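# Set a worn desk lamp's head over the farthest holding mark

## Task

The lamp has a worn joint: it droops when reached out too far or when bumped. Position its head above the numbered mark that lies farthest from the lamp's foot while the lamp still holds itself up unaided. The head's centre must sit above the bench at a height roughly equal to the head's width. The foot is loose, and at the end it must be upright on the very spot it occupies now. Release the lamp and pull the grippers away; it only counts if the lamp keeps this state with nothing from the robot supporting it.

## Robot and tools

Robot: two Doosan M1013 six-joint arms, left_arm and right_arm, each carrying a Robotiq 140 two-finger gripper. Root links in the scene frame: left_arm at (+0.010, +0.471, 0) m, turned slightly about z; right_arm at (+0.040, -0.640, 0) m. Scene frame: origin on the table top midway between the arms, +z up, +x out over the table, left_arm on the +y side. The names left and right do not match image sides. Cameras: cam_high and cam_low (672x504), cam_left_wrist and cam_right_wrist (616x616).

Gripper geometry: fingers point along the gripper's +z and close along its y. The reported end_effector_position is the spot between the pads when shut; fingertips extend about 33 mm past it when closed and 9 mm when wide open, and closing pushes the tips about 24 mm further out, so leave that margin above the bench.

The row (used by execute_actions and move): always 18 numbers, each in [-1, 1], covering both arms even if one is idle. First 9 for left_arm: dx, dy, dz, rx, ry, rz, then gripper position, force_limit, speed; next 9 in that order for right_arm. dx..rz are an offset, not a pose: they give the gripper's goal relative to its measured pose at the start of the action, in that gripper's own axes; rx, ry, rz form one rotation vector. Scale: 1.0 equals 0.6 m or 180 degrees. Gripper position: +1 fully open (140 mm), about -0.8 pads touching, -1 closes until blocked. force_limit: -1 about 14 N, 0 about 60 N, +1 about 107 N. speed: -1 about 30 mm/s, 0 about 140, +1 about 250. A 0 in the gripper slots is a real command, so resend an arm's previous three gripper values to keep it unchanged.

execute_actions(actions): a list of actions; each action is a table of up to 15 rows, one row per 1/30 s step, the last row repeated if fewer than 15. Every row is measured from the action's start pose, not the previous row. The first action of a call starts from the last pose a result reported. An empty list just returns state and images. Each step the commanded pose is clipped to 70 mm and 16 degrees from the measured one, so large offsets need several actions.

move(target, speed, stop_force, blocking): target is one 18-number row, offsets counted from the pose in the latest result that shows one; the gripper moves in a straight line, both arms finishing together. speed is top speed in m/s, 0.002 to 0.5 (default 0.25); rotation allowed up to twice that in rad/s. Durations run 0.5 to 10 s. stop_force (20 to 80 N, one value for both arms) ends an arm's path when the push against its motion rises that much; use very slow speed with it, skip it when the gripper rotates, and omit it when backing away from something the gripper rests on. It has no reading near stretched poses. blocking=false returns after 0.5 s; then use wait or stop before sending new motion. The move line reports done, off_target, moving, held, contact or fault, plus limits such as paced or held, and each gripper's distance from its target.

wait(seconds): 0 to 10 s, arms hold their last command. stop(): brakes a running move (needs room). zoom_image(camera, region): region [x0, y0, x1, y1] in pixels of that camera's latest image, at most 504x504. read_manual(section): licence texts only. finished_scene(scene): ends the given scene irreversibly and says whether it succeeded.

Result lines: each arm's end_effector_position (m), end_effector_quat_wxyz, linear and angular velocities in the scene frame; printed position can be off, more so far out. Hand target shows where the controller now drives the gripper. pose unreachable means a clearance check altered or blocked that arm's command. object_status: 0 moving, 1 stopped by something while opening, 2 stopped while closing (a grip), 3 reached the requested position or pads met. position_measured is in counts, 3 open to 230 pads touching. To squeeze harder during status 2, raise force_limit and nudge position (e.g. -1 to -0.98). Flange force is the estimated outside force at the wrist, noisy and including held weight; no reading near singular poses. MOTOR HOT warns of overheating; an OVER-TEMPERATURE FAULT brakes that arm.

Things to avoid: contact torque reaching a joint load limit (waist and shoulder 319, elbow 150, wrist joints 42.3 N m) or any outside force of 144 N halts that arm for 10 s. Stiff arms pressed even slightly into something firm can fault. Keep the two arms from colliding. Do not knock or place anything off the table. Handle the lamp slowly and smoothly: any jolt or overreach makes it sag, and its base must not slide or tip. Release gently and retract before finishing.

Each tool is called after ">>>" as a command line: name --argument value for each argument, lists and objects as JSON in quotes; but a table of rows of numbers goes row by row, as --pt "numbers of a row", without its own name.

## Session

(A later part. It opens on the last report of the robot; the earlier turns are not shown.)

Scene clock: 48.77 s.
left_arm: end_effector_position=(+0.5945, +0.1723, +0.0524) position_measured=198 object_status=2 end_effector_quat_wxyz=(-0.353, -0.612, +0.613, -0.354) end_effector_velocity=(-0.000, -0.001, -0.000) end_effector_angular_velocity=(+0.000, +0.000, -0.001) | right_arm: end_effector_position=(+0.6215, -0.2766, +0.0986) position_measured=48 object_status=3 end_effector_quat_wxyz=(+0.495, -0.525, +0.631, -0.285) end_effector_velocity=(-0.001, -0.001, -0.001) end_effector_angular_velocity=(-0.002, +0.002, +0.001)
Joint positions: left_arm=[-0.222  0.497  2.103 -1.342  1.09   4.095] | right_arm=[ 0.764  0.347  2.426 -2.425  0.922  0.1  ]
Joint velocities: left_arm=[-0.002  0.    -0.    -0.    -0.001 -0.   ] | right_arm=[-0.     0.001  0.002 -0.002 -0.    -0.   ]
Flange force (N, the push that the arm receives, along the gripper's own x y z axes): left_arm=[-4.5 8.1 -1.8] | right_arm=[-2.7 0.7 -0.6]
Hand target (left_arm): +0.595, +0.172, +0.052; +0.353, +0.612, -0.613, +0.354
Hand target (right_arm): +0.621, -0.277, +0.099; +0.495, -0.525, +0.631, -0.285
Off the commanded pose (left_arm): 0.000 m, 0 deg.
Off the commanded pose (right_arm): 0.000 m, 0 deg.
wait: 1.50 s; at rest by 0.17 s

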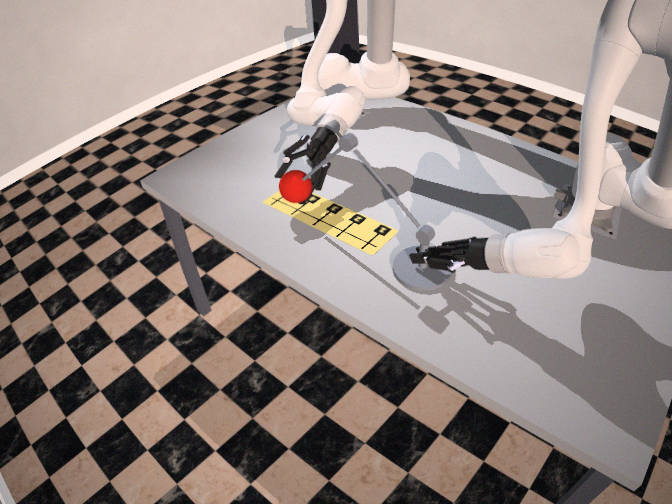

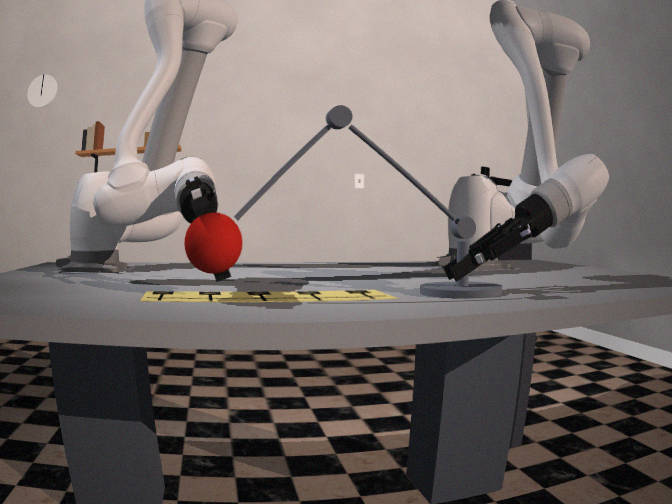

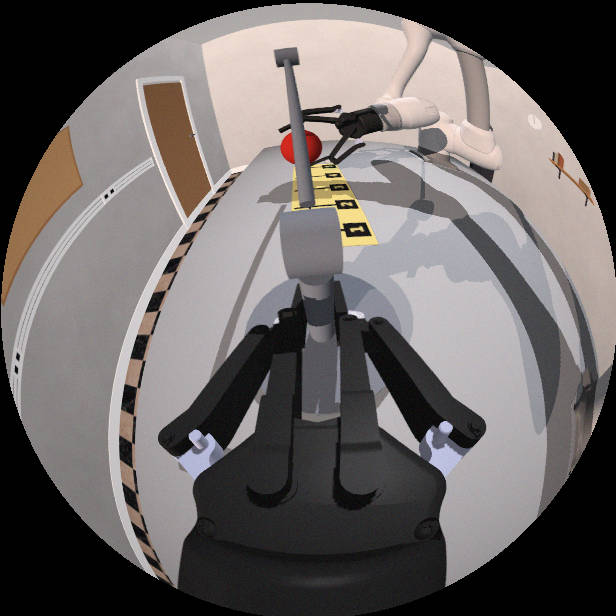

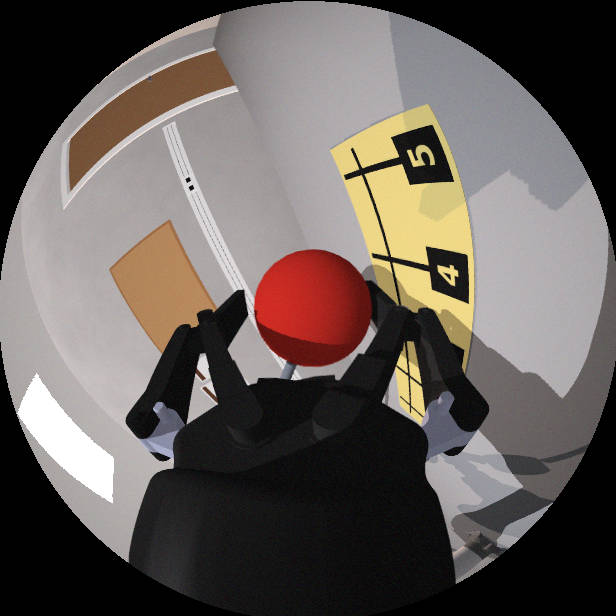

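Mark 4 sinks, so mark 3 is the farthest one that holds. Re-gripping to bring the head back.

>>> execute_actions --actions '[[[0,0,0,0,0,0,-1,0,-0.3, 0,0,0,0,0,0,-1,0,-0.7]]]'

>>> zoom_image --camera "cam_low" --region '[140, 190, 300, 310]'

>>> zoom_image --camera "cam_right_wrist" --region '[200, 230, 420, 400]'

Scene clock: 52.53 s.
left_arm: end_effector_position=(+0.5945, +0.1723, +0.0524) position_measured=198 object_status=2 end_effector_quat_wxyz=(-0.353, -0.612, +0.613, -0.354) end_effector_velocity=(-0.000, -0.000, -0.000) end_effector_angular_velocity=(-0.000, +0.000, -0.000) | right_arm: end_effector_position=(+0.6214, -0.2766, +0.0986) position_measured=80 object_status=0 end_effector_quat_wxyz=(+0.495, -0.525, +0.631, -0.285) end_effector_velocity=(-0.001, -0.000, -0.000) end_effector_angular_velocity=(-0.001, +0.000, +0.001)
Joint positions: left_arm=[-0.222  0.497  2.103 -1.342  1.09   4.095] | right_arm=[ 0.764  0.347  2.426 -2.425  0.922  0.1  ]
Joint velocities: left_arm=[ 0.  0.  0. -0.  0.  0.] | right_arm=[-0.    -0.001  0.001 -0.002  0.     0.   ]
Flange force (N, the push that the arm receives, along the gripper's own x y z axes): left_arm=[-3.7 4.9 -0.2] | right_arm=[-1.0 -4.2 -6.0]
Hand target (left_arm): +0.595, +0.172, +0.052; +0.353, +0.612, -0.613, +0.354
Hand target (right_arm): +0.621, -0.277, +0.099; +0.495, -0.525, +0.631, -0.285
Off the commanded pose (left_arm): 0.000 m, 0 deg.
Off the commanded pose (right_arm): 0.000 m, 0 deg.

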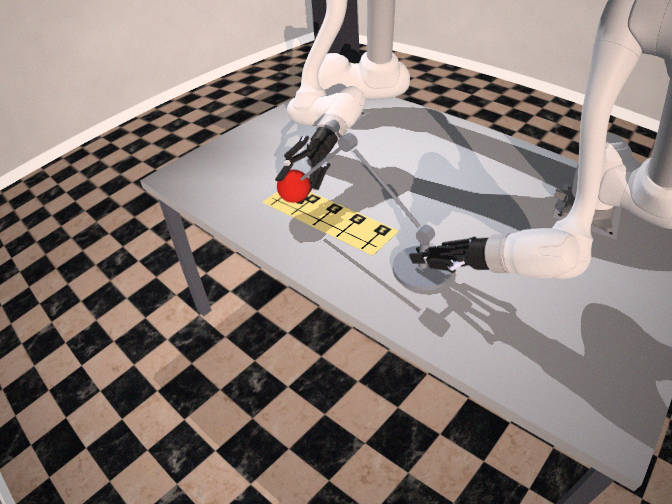

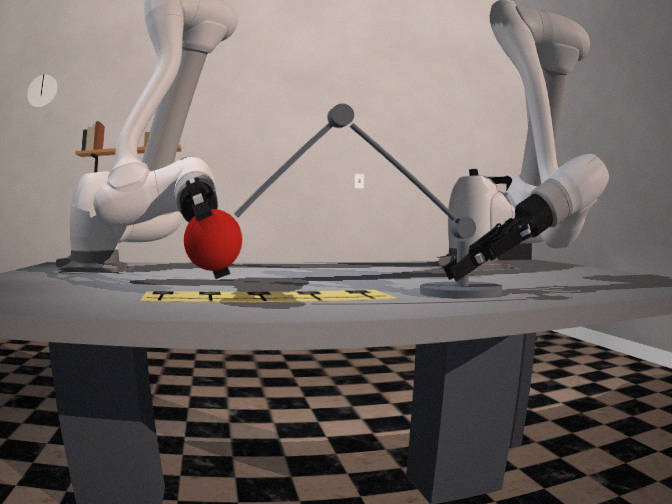

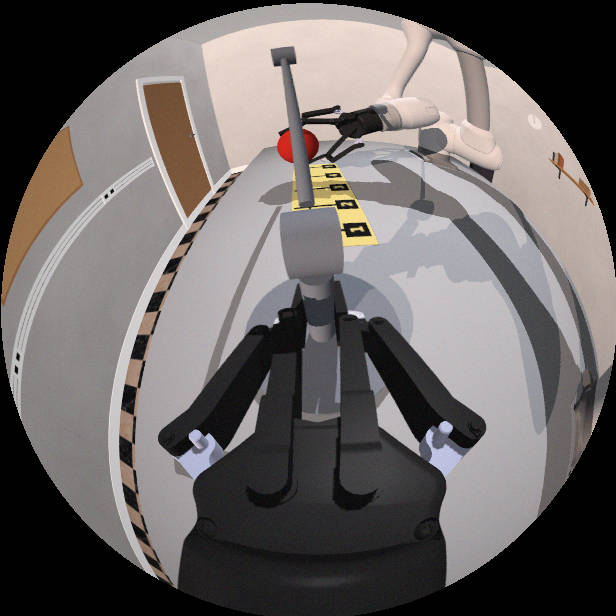

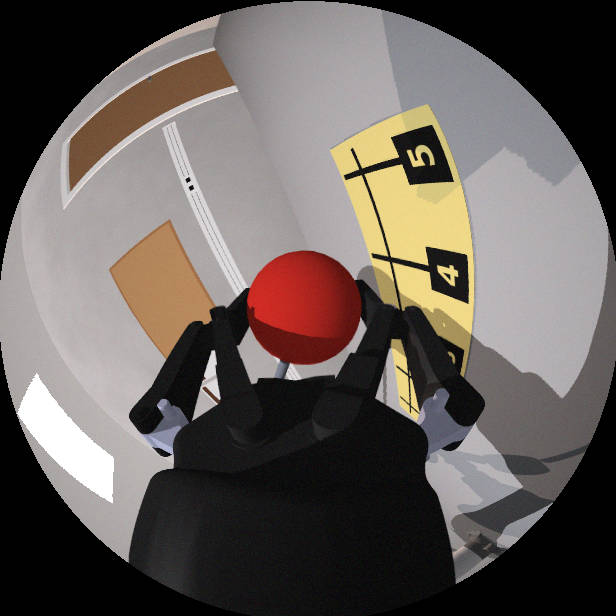

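Region (140, 190, 300, 310) of cam_low's 672x504 image, scaled by 3.150, with more detail than that image has; it fills the top 378 rows of this view, and the rest is white.

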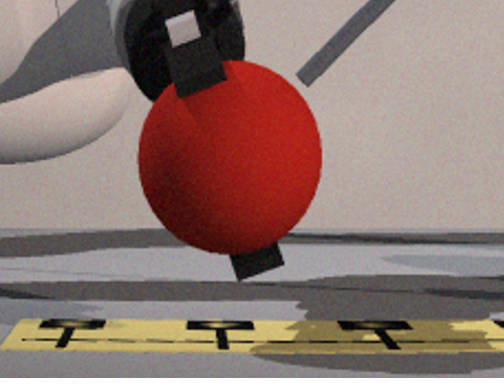

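Region (200, 230, 420, 400) of cam_right_wrist's 616x616 image, scaled by 2.291, with more detail than that image has; it fills the top 389 rows of this view, and the rest is white.

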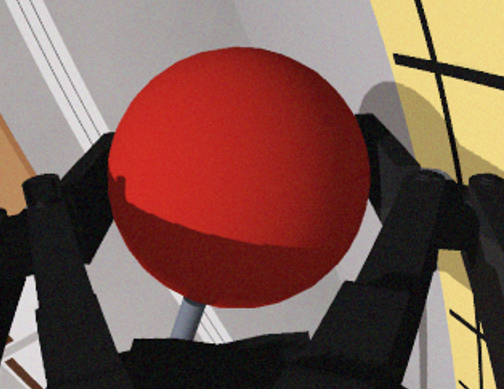

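>>> move --target '[0,0,0,0,0,0,-1,0,-0.3, -0.14128,0.04575,0.00605,-0.0005,-0.02119,0.06447,-1,0,-0.7]' --speed 0.1

>>> zoom_image --camera "cam_low" --region '[190, 190, 350, 310]'

>>> zoom_image --camera "cam_high" --region '[250, 150, 410, 270]'

Scene clock: 55.67 s.
left_arm: end_effector_position=(+0.5945, +0.1723, +0.0524) position_measured=198 object_status=2 end_effector_quat_wxyz=(-0.353, -0.612, +0.613, -0.354) end_effector_velocity=(-0.000, +0.001, +0.000) end_effector_angular_velocity=(-0.001, +0.001, +0.001) | right_arm: end_effector_position=(+0.6109, -0.1881, +0.1008) position_measured=80 object_status=2 end_effector_quat_wxyz=(+0.542, -0.468, +0.664, -0.215) end_effector_velocity=(+0.000, -0.000, -0.000) end_effector_angular_velocity=(+0.001, +0.000, -0.001)
Joint positions: left_arm=[-0.222  0.497  2.103 -1.342  1.09   4.095] | right_arm=[ 0.886  0.404  2.34  -2.353  0.943  0.285]
Joint velocities: left_arm=[ 0.001 -0.     0.     0.     0.001 -0.   ] | right_arm=[ 0.     0.    -0.     0.001  0.     0.001]
Flange force (N, the push that the arm receives, along the gripper's own x y z axes): left_arm=[6.6 12.7 -17.3] | right_arm=[7.3 1.8 0.0]
Hand target (left_arm): +0.595, +0.172, +0.052; +0.353, +0.612, -0.613, +0.354
Hand target (right_arm): +0.611, -0.188, +0.101; +0.542, -0.468, +0.664, -0.215
Off the commanded pose (left_arm): 0.000 m, 0 deg.
Off the commanded pose (right_arm): 0.000 m, 0 deg.
move: done

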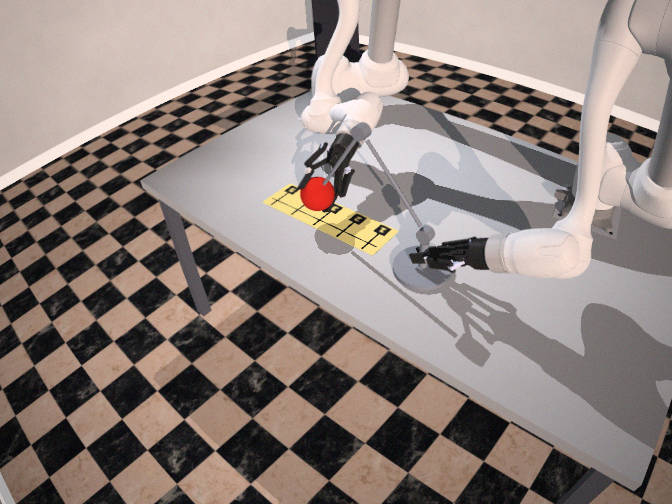

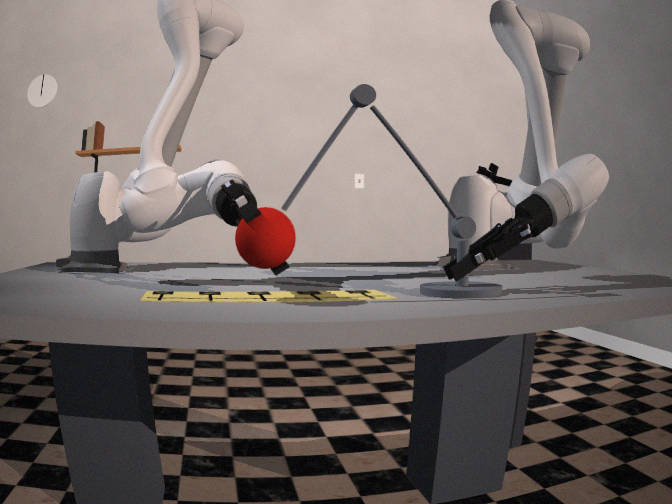

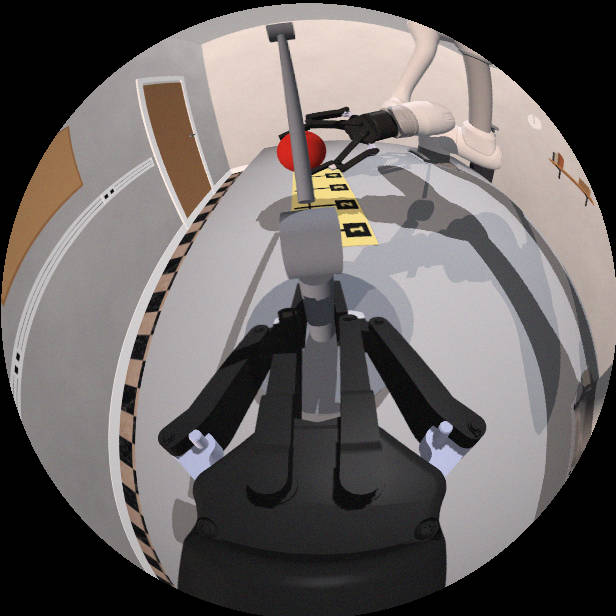

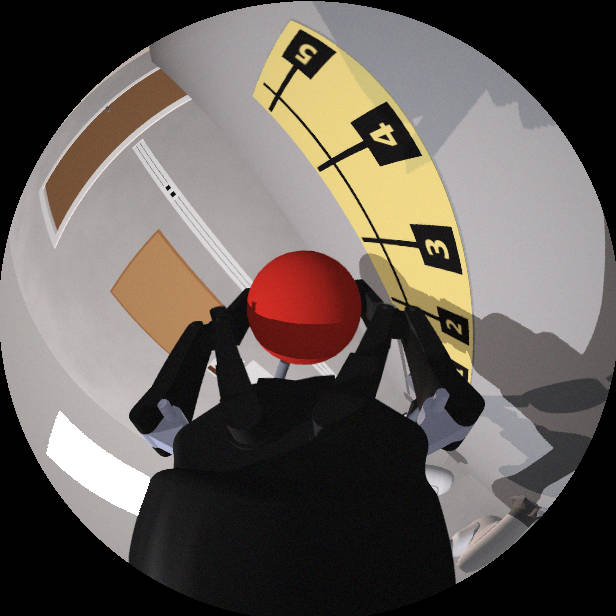

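Region (190, 190, 350, 310) of cam_low's 672x504 image, scaled by 3.150, with more detail than that image has; it fills the top 378 rows of this view, and the rest is white.

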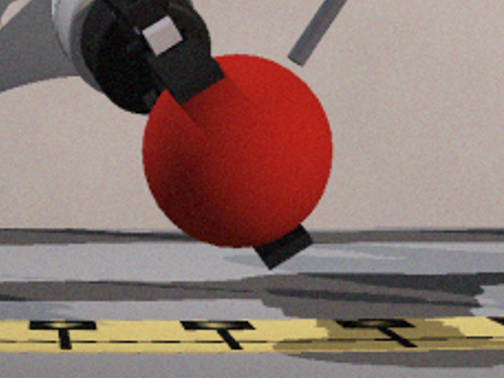

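Region (250, 150, 410, 270) of cam_high's 672x504 image, scaled by 3.150, with more detail than that image has; it fills the top 378 rows of this view, and the rest is white.

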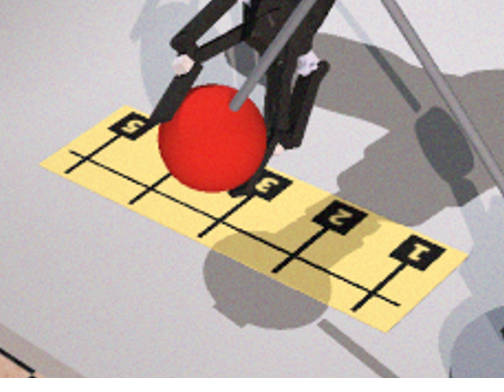

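The head is over mark 3 at the right height. Releasing the head first, then the post, both at the slowest finger speed.

>>> execute_actions --actions '[[[0,0,0,0,0,0,-1,0,-0.3, 0,0,0,0,0,0,0.54,0,-1],[0,0,0,0,0,0,-1,0,-0.3, 0,0,0,0,0,0,0.54,0,-1],[0,0,0,0,0,0,-1,0,-0.3, 0,0,0,0,0,0,0.54,0,-1],[0,0,0,0,0,0,-1,0,-0.3, 0,0,0,0,0,0,0.54,0,-1],[0,0,0,0,0,0,-1,0,-0.3, 0,0,0,0,0,0,0.54,0,-1],[0,0,0,0,0,0,-1,0,-0.3, 0,0,0,0,0,0,0.54,0,-1],[0,0,0,0,0,0,-1,0,-0.3, 0,0,0,0,0,0,0.54,0,-1],[0,0,0,0,0,0,-1,0,-0.3, 0,0,0,0,0,0,0.54,0,-1],[0,0,0,0,0,0,-1,0,-0.3, 0,0,0,0,0,0,0.54,0,-1],[0,0,0,0,0,0,-0.4,0,-1, 0,0,0,0,0,0,0.54,0,-1]]]'

>>> wait --seconds 2.5

>>> zoom_image --camera "cam_low" --region '[190, 190, 350, 310]'

>>> zoom_image --camera "cam_right_wrist" --region '[200, 230, 420, 400]'

Scene clock: 57.50 s.
left_arm: end_effector_position=(+0.5945, +0.1723, +0.0524) position_measured=190 object_status=0 end_effector_quat_wxyz=(-0.353, -0.612, +0.613, -0.354) end_effector_velocity=(+0.000, -0.001, -0.001) end_effector_angular_velocity=(+0.001, +0.000, -0.002) | right_arm: end_effector_position=(+0.6110, -0.1881, +0.1008) position_measured=61 object_status=0 end_effector_quat_wxyz=(+0.542, -0.467, +0.665, -0.215) end_effector_velocity=(+0.000, +0.000, -0.001) end_effector_angular_velocity=(-0.001, +0.000, +0.000)
Joint positions: left_arm=[-0.222  0.497  2.103 -1.342  1.09   4.095] | right_arm=[ 0.886  0.404  2.34  -2.353  0.943  0.285]
Joint velocities: left_arm=[-0.002  0.001 -0.001  0.    -0.001 -0.   ] | right_arm=[-0.     0.001 -0.    -0.    -0.    -0.001]
Flange force (N, the push that the arm receives, along the gripper's own x y z axes): left_arm=[-2.4 5.4 -1.7] | right_arm=[-2.7 -3.6 -6.6]
Hand target (left_arm): +0.595, +0.172, +0.052; +0.353, +0.612, -0.613, +0.354
Hand target (right_arm): +0.611, -0.188, +0.101; +0.542, -0.468, +0.664, -0.215
Off the commanded pose (left_arm): 0.000 m, 0 deg.
Off the commanded pose (right_arm): 0.000 m, 0 deg.

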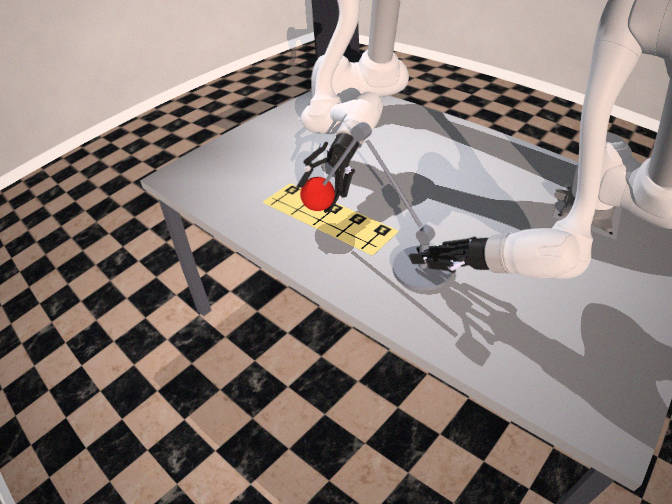

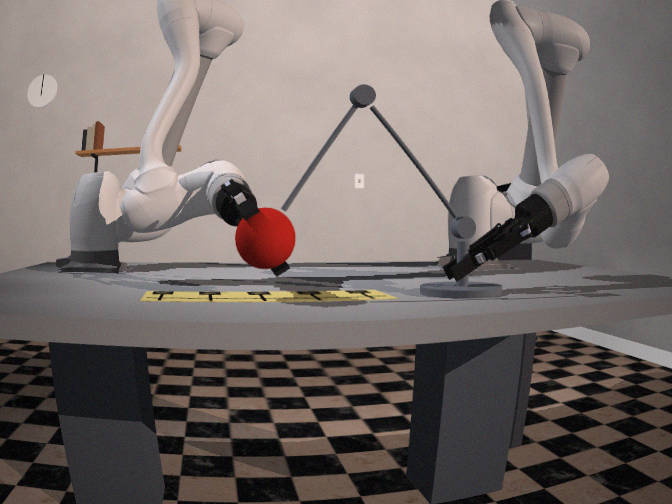

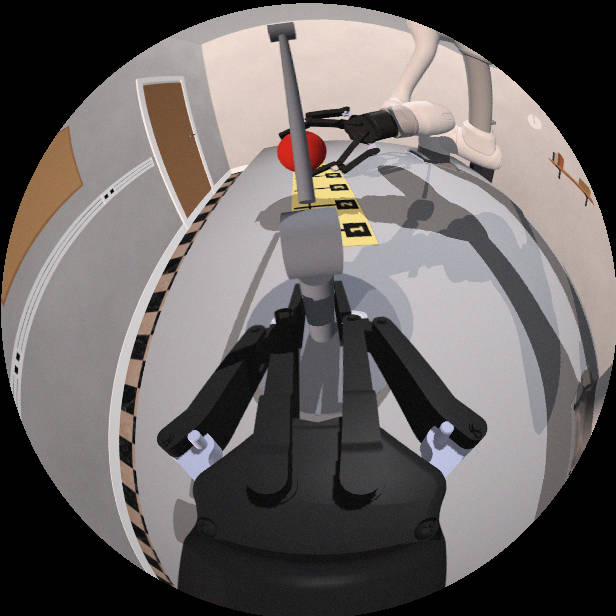

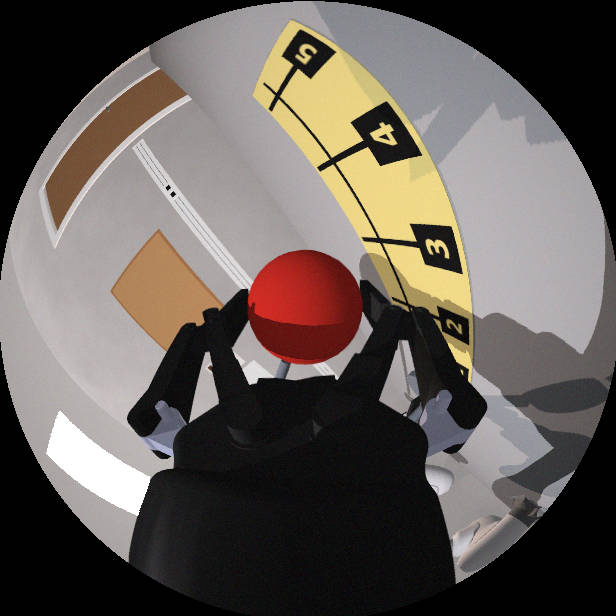

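Scene clock: 60.00 s.
left_arm: end_effector_position=(+0.5945, +0.1723, +0.0524) position_measured=179 object_status=3 end_effector_quat_wxyz=(-0.353, -0.612, +0.613, -0.354) end_effector_velocity=(-0.000, -0.000, +0.000) end_effector_angular_velocity=(+0.000, -0.000, -0.000) | right_arm: end_effector_position=(+0.6109, -0.1881, +0.1007) position_measured=61 object_status=3 end_effector_quat_wxyz=(+0.542, -0.468, +0.664, -0.215) end_effector_velocity=(-0.000, -0.000, -0.000) end_effector_angular_velocity=(+0.001, +0.001, -0.001)
Joint positions: left_arm=[-0.222  0.497  2.103 -1.342  1.09   4.095] | right_arm=[ 0.886  0.404  2.34  -2.353  0.943  0.285]
Joint velocities: left_arm=[-0.    -0.001  0.001 -0.    -0.     0.   ] | right_arm=[-0.     0.     0.     0.001 -0.     0.001]
Flange force (N, the push that the arm receives, along the gripper's own x y z axes): left_arm=[4.7 8.2 -5.7] | right_arm=[-5.2 -0.1 -5.9]
Hand target (left_arm): +0.595, +0.172, +0.052; +0.353, +0.612, -0.613, +0.354
Hand target (right_arm): +0.611, -0.188, +0.101; +0.542, -0.468, +0.664, -0.215
Off the commanded pose (left_arm): 0.000 m, 0 deg.
Off the commanded pose (right_arm): 0.000 m, 0 deg.
wait: 2.50 s; at rest by 0.37 s

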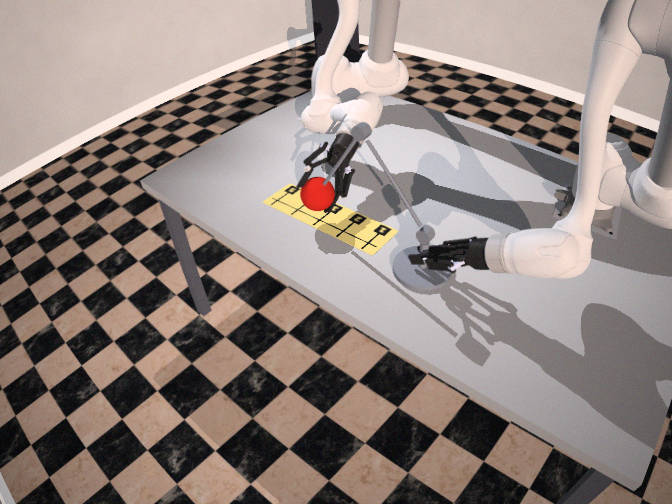

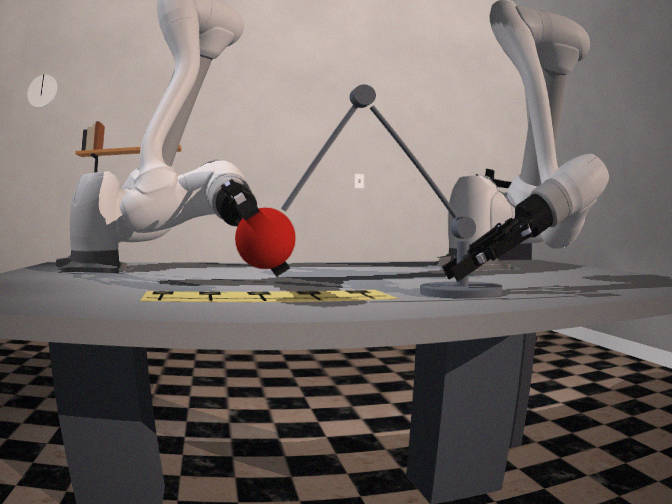

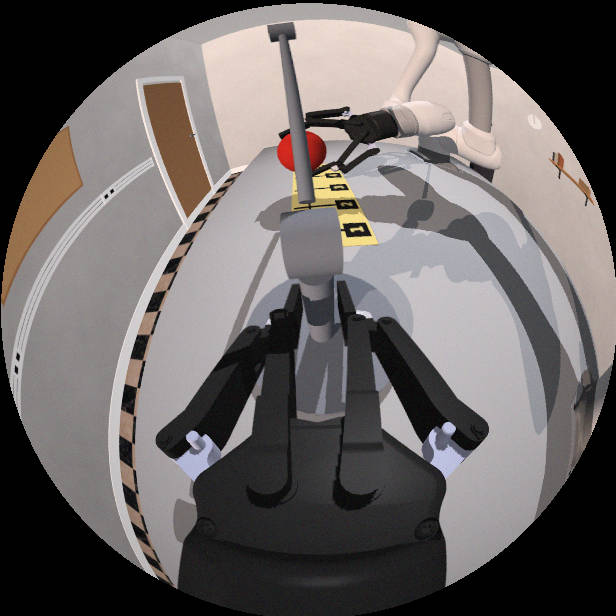

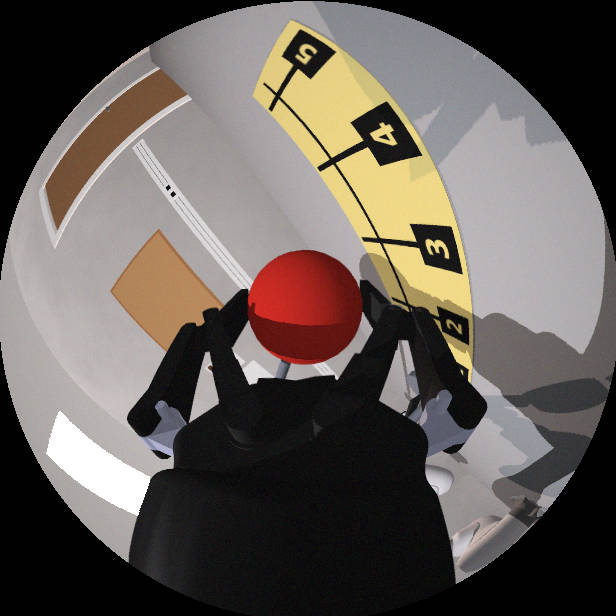

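Region (190, 190, 350, 310) of cam_low's 672x504 image, scaled by 3.150, with more detail than that image has; it fills the top 378 rows of this view, and the rest is white.

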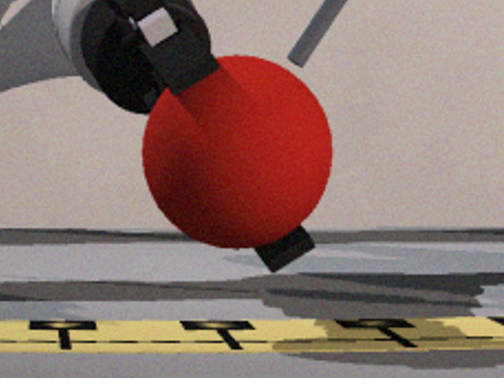

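Region (200, 230, 420, 400) of cam_right_wrist's 616x616 image, scaled by 2.291, with more detail than that image has; it fills the top 389 rows of this view, and the rest is white.

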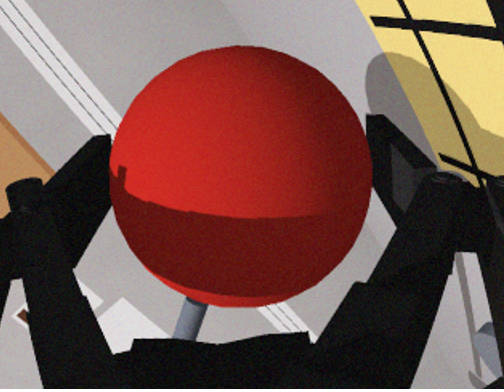

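The lamp stays up with both grippers open. Withdrawing both arms.

>>> move --target '[0,0,-0.38,0,0,0,-0.1,0,0, 0,0,-0.38,0,0,0,0.75,0,0]' --speed 0.22

>>> wait --seconds 3

>>> zoom_image --camera "cam_low" --region '[190, 190, 350, 310]'

>>> zoom_image --camera "cam_high" --region '[250, 150, 490, 330]'

Scene clock: 62.17 s.
left_arm: end_effector_position=(+0.5942, +0.3694, +0.1665) position_measured=141 object_status=3 end_effector_quat_wxyz=(-0.353, -0.612, +0.613, -0.354) end_effector_velocity=(-0.000, +0.000, -0.001) end_effector_angular_velocity=(-0.001, +0.001, -0.000) | right_arm: end_effector_position=(+0.4011, -0.2385, +0.1739) position_measured=35 object_status=3 end_effector_quat_wxyz=(+0.542, -0.467, +0.665, -0.215) end_effector_velocity=(-0.000, +0.000, -0.000) end_effector_angular_velocity=(+0.000, +0.000, -0.000)
Joint positions: left_arm=[ 0.108  0.365  2.001 -1.029  1.364  3.949] | right_arm=[ 1.302  0.097  2.539 -1.858  1.045  0.067]
Joint velocities: left_arm=[0.001 0.001 0.001 0.    0.001 0.   ] | right_arm=[ 0.     0.    -0.     0.001  0.    -0.   ]
Flange force (N, the push that the arm receives, along the gripper's own x y z axes): left_arm=[1.2 13.3 -2.1] | right_arm=[-2.7 -3.4 -8.8]
Hand target (left_arm): +0.594, +0.369, +0.166; +0.353, +0.612, -0.613, +0.354
Hand target (right_arm): +0.401, -0.238, +0.174; +0.542, -0.467, +0.665, -0.215
Off the commanded pose (left_arm): 0.000 m, 0 deg.
Off the commanded pose (right_arm): 0.000 m, 0 deg.
move: done

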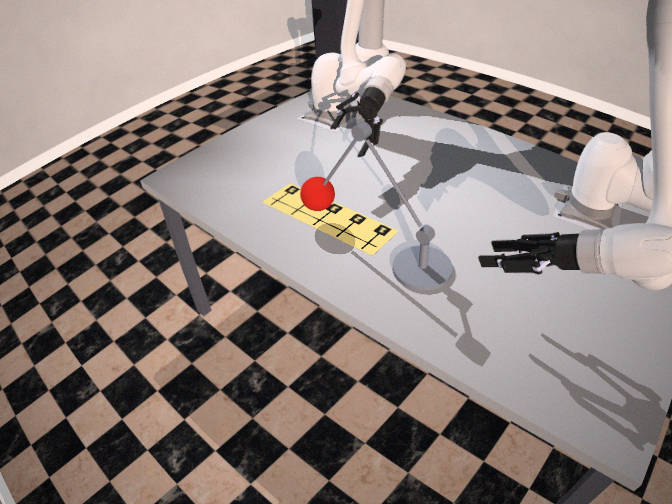

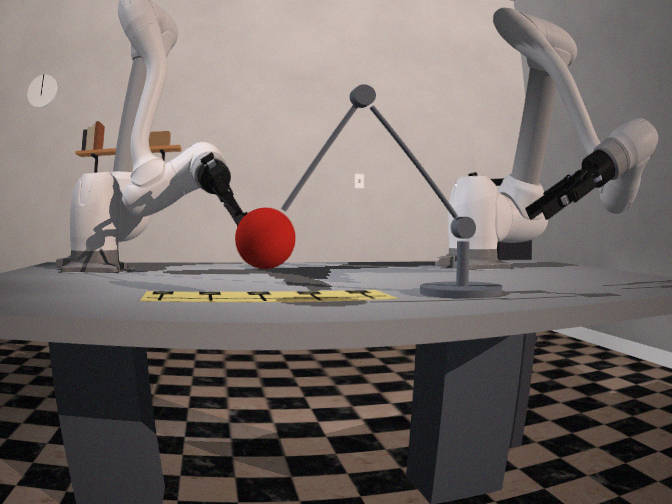

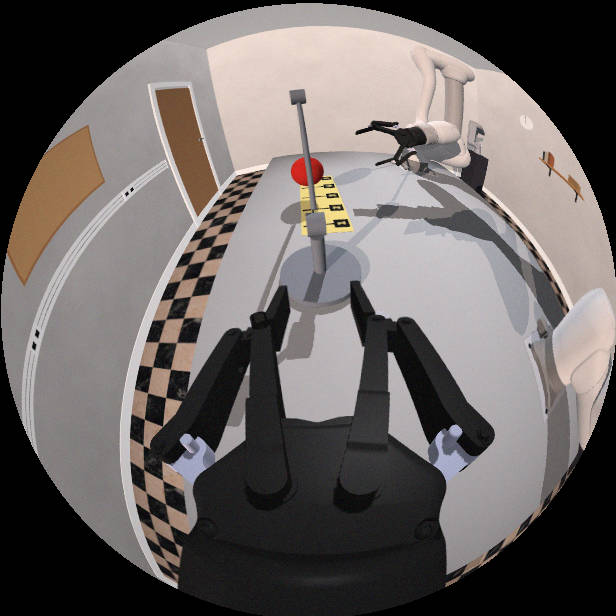

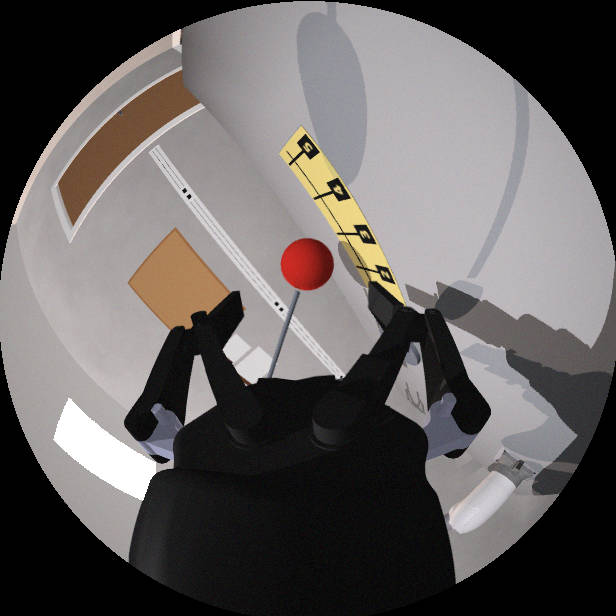

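Scene clock: 65.17 s.
left_arm: end_effector_position=(+0.5942, +0.3694, +0.1664) position_measured=141 object_status=3 end_effector_quat_wxyz=(-0.353, -0.612, +0.613, -0.354) end_effector_velocity=(-0.000, -0.000, -0.000) end_effector_angular_velocity=(-0.000, -0.000, -0.001) | right_arm: end_effector_position=(+0.4011, -0.2385, +0.1739) position_measured=35 object_status=3 end_effector_quat_wxyz=(+0.542, -0.467, +0.665, -0.215) end_effector_velocity=(-0.000, -0.001, -0.000) end_effector_angular_velocity=(-0.000, +0.001, -0.001)
Joint positions: left_arm=[ 0.108  0.365  2.001 -1.029  1.364  3.949] | right_arm=[ 1.303  0.097  2.539 -1.858  1.045  0.067]
Joint velocities: left_arm=[-0.001  0.    -0.     0.     0.     0.   ] | right_arm=[ 0.    -0.     0.     0.002 -0.    -0.   ]
Flange force (N, the push that the arm receives, along the gripper's own x y z axes): left_arm=[2.7 12.0 0.3] | right_arm=[-1.3 -1.1 -4.2]
Hand target (left_arm): +0.594, +0.369, +0.166; +0.353, +0.612, -0.613, +0.354
Hand target (right_arm): +0.401, -0.238, +0.174; +0.542, -0.467, +0.665, -0.215
Off the commanded pose (left_arm): 0.000 m, 0 deg.
Off the commanded pose (right_arm): 0.000 m, 0 deg.
wait: 3.00 s; at rest by 0.17 s

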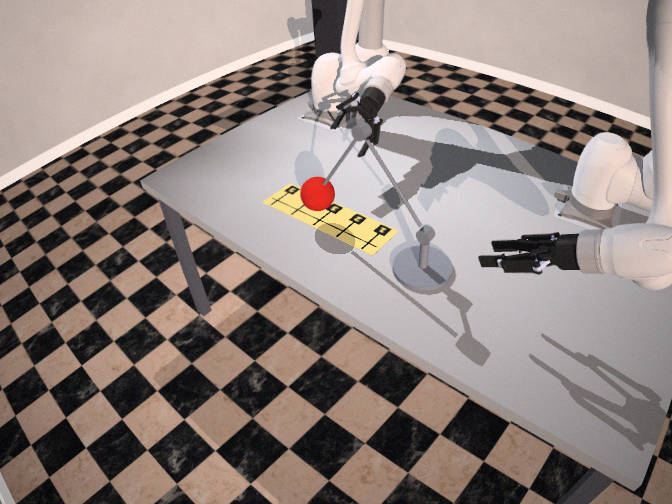

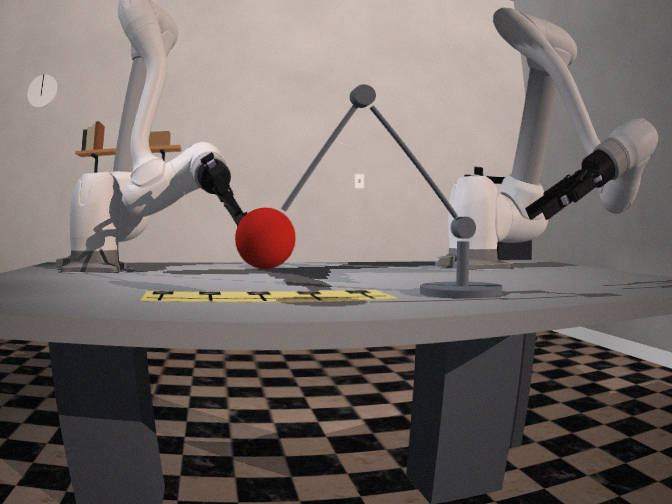

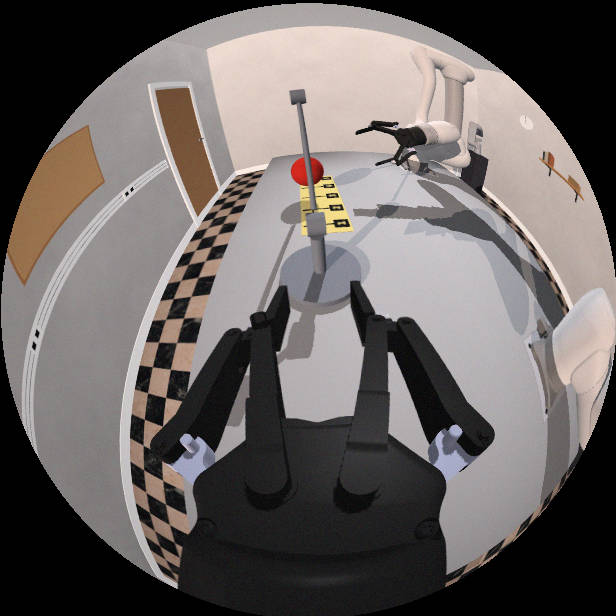

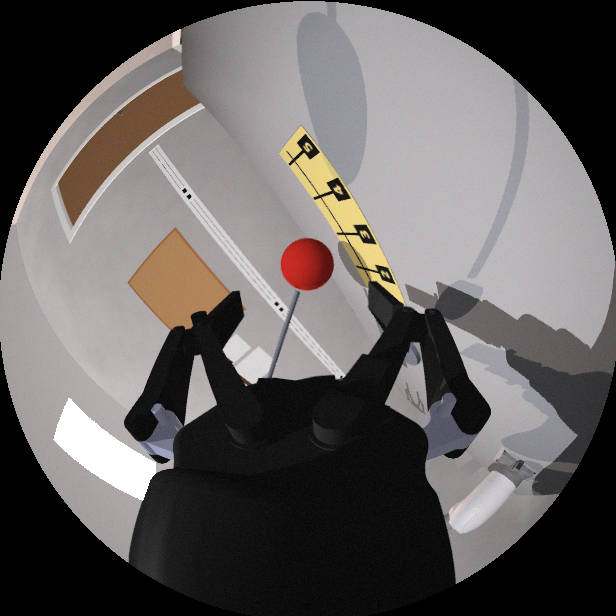

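Region (190, 190, 350, 310) of cam_low's 672x504 image, scaled by 3.150, with more detail than that image has; it fills the top 378 rows of this view, and the rest is white.

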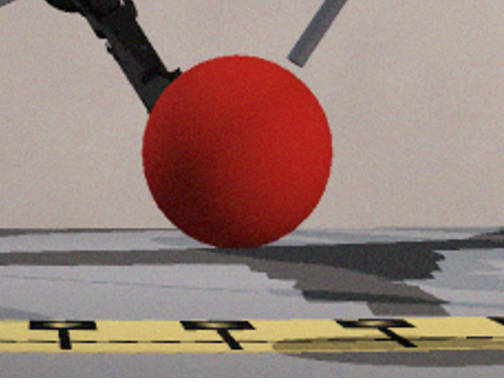

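Region (250, 150, 490, 330) of cam_high's 672x504 image, scaled by 2.100, with more detail than that image has; it fills the top 378 rows of this view, and the rest is white.

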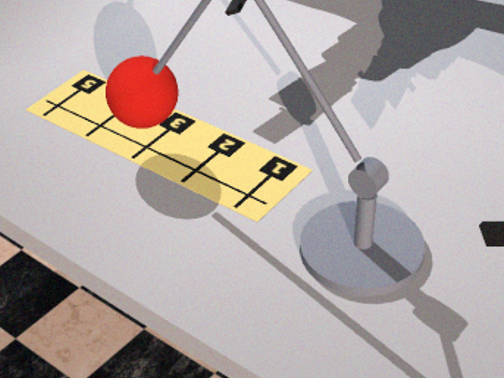

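The head holds steady over mark 3 at the right height. The foot is where it started and both arms are clear.

>>> finished_scene --scene 2

The scene is finished: the task was done.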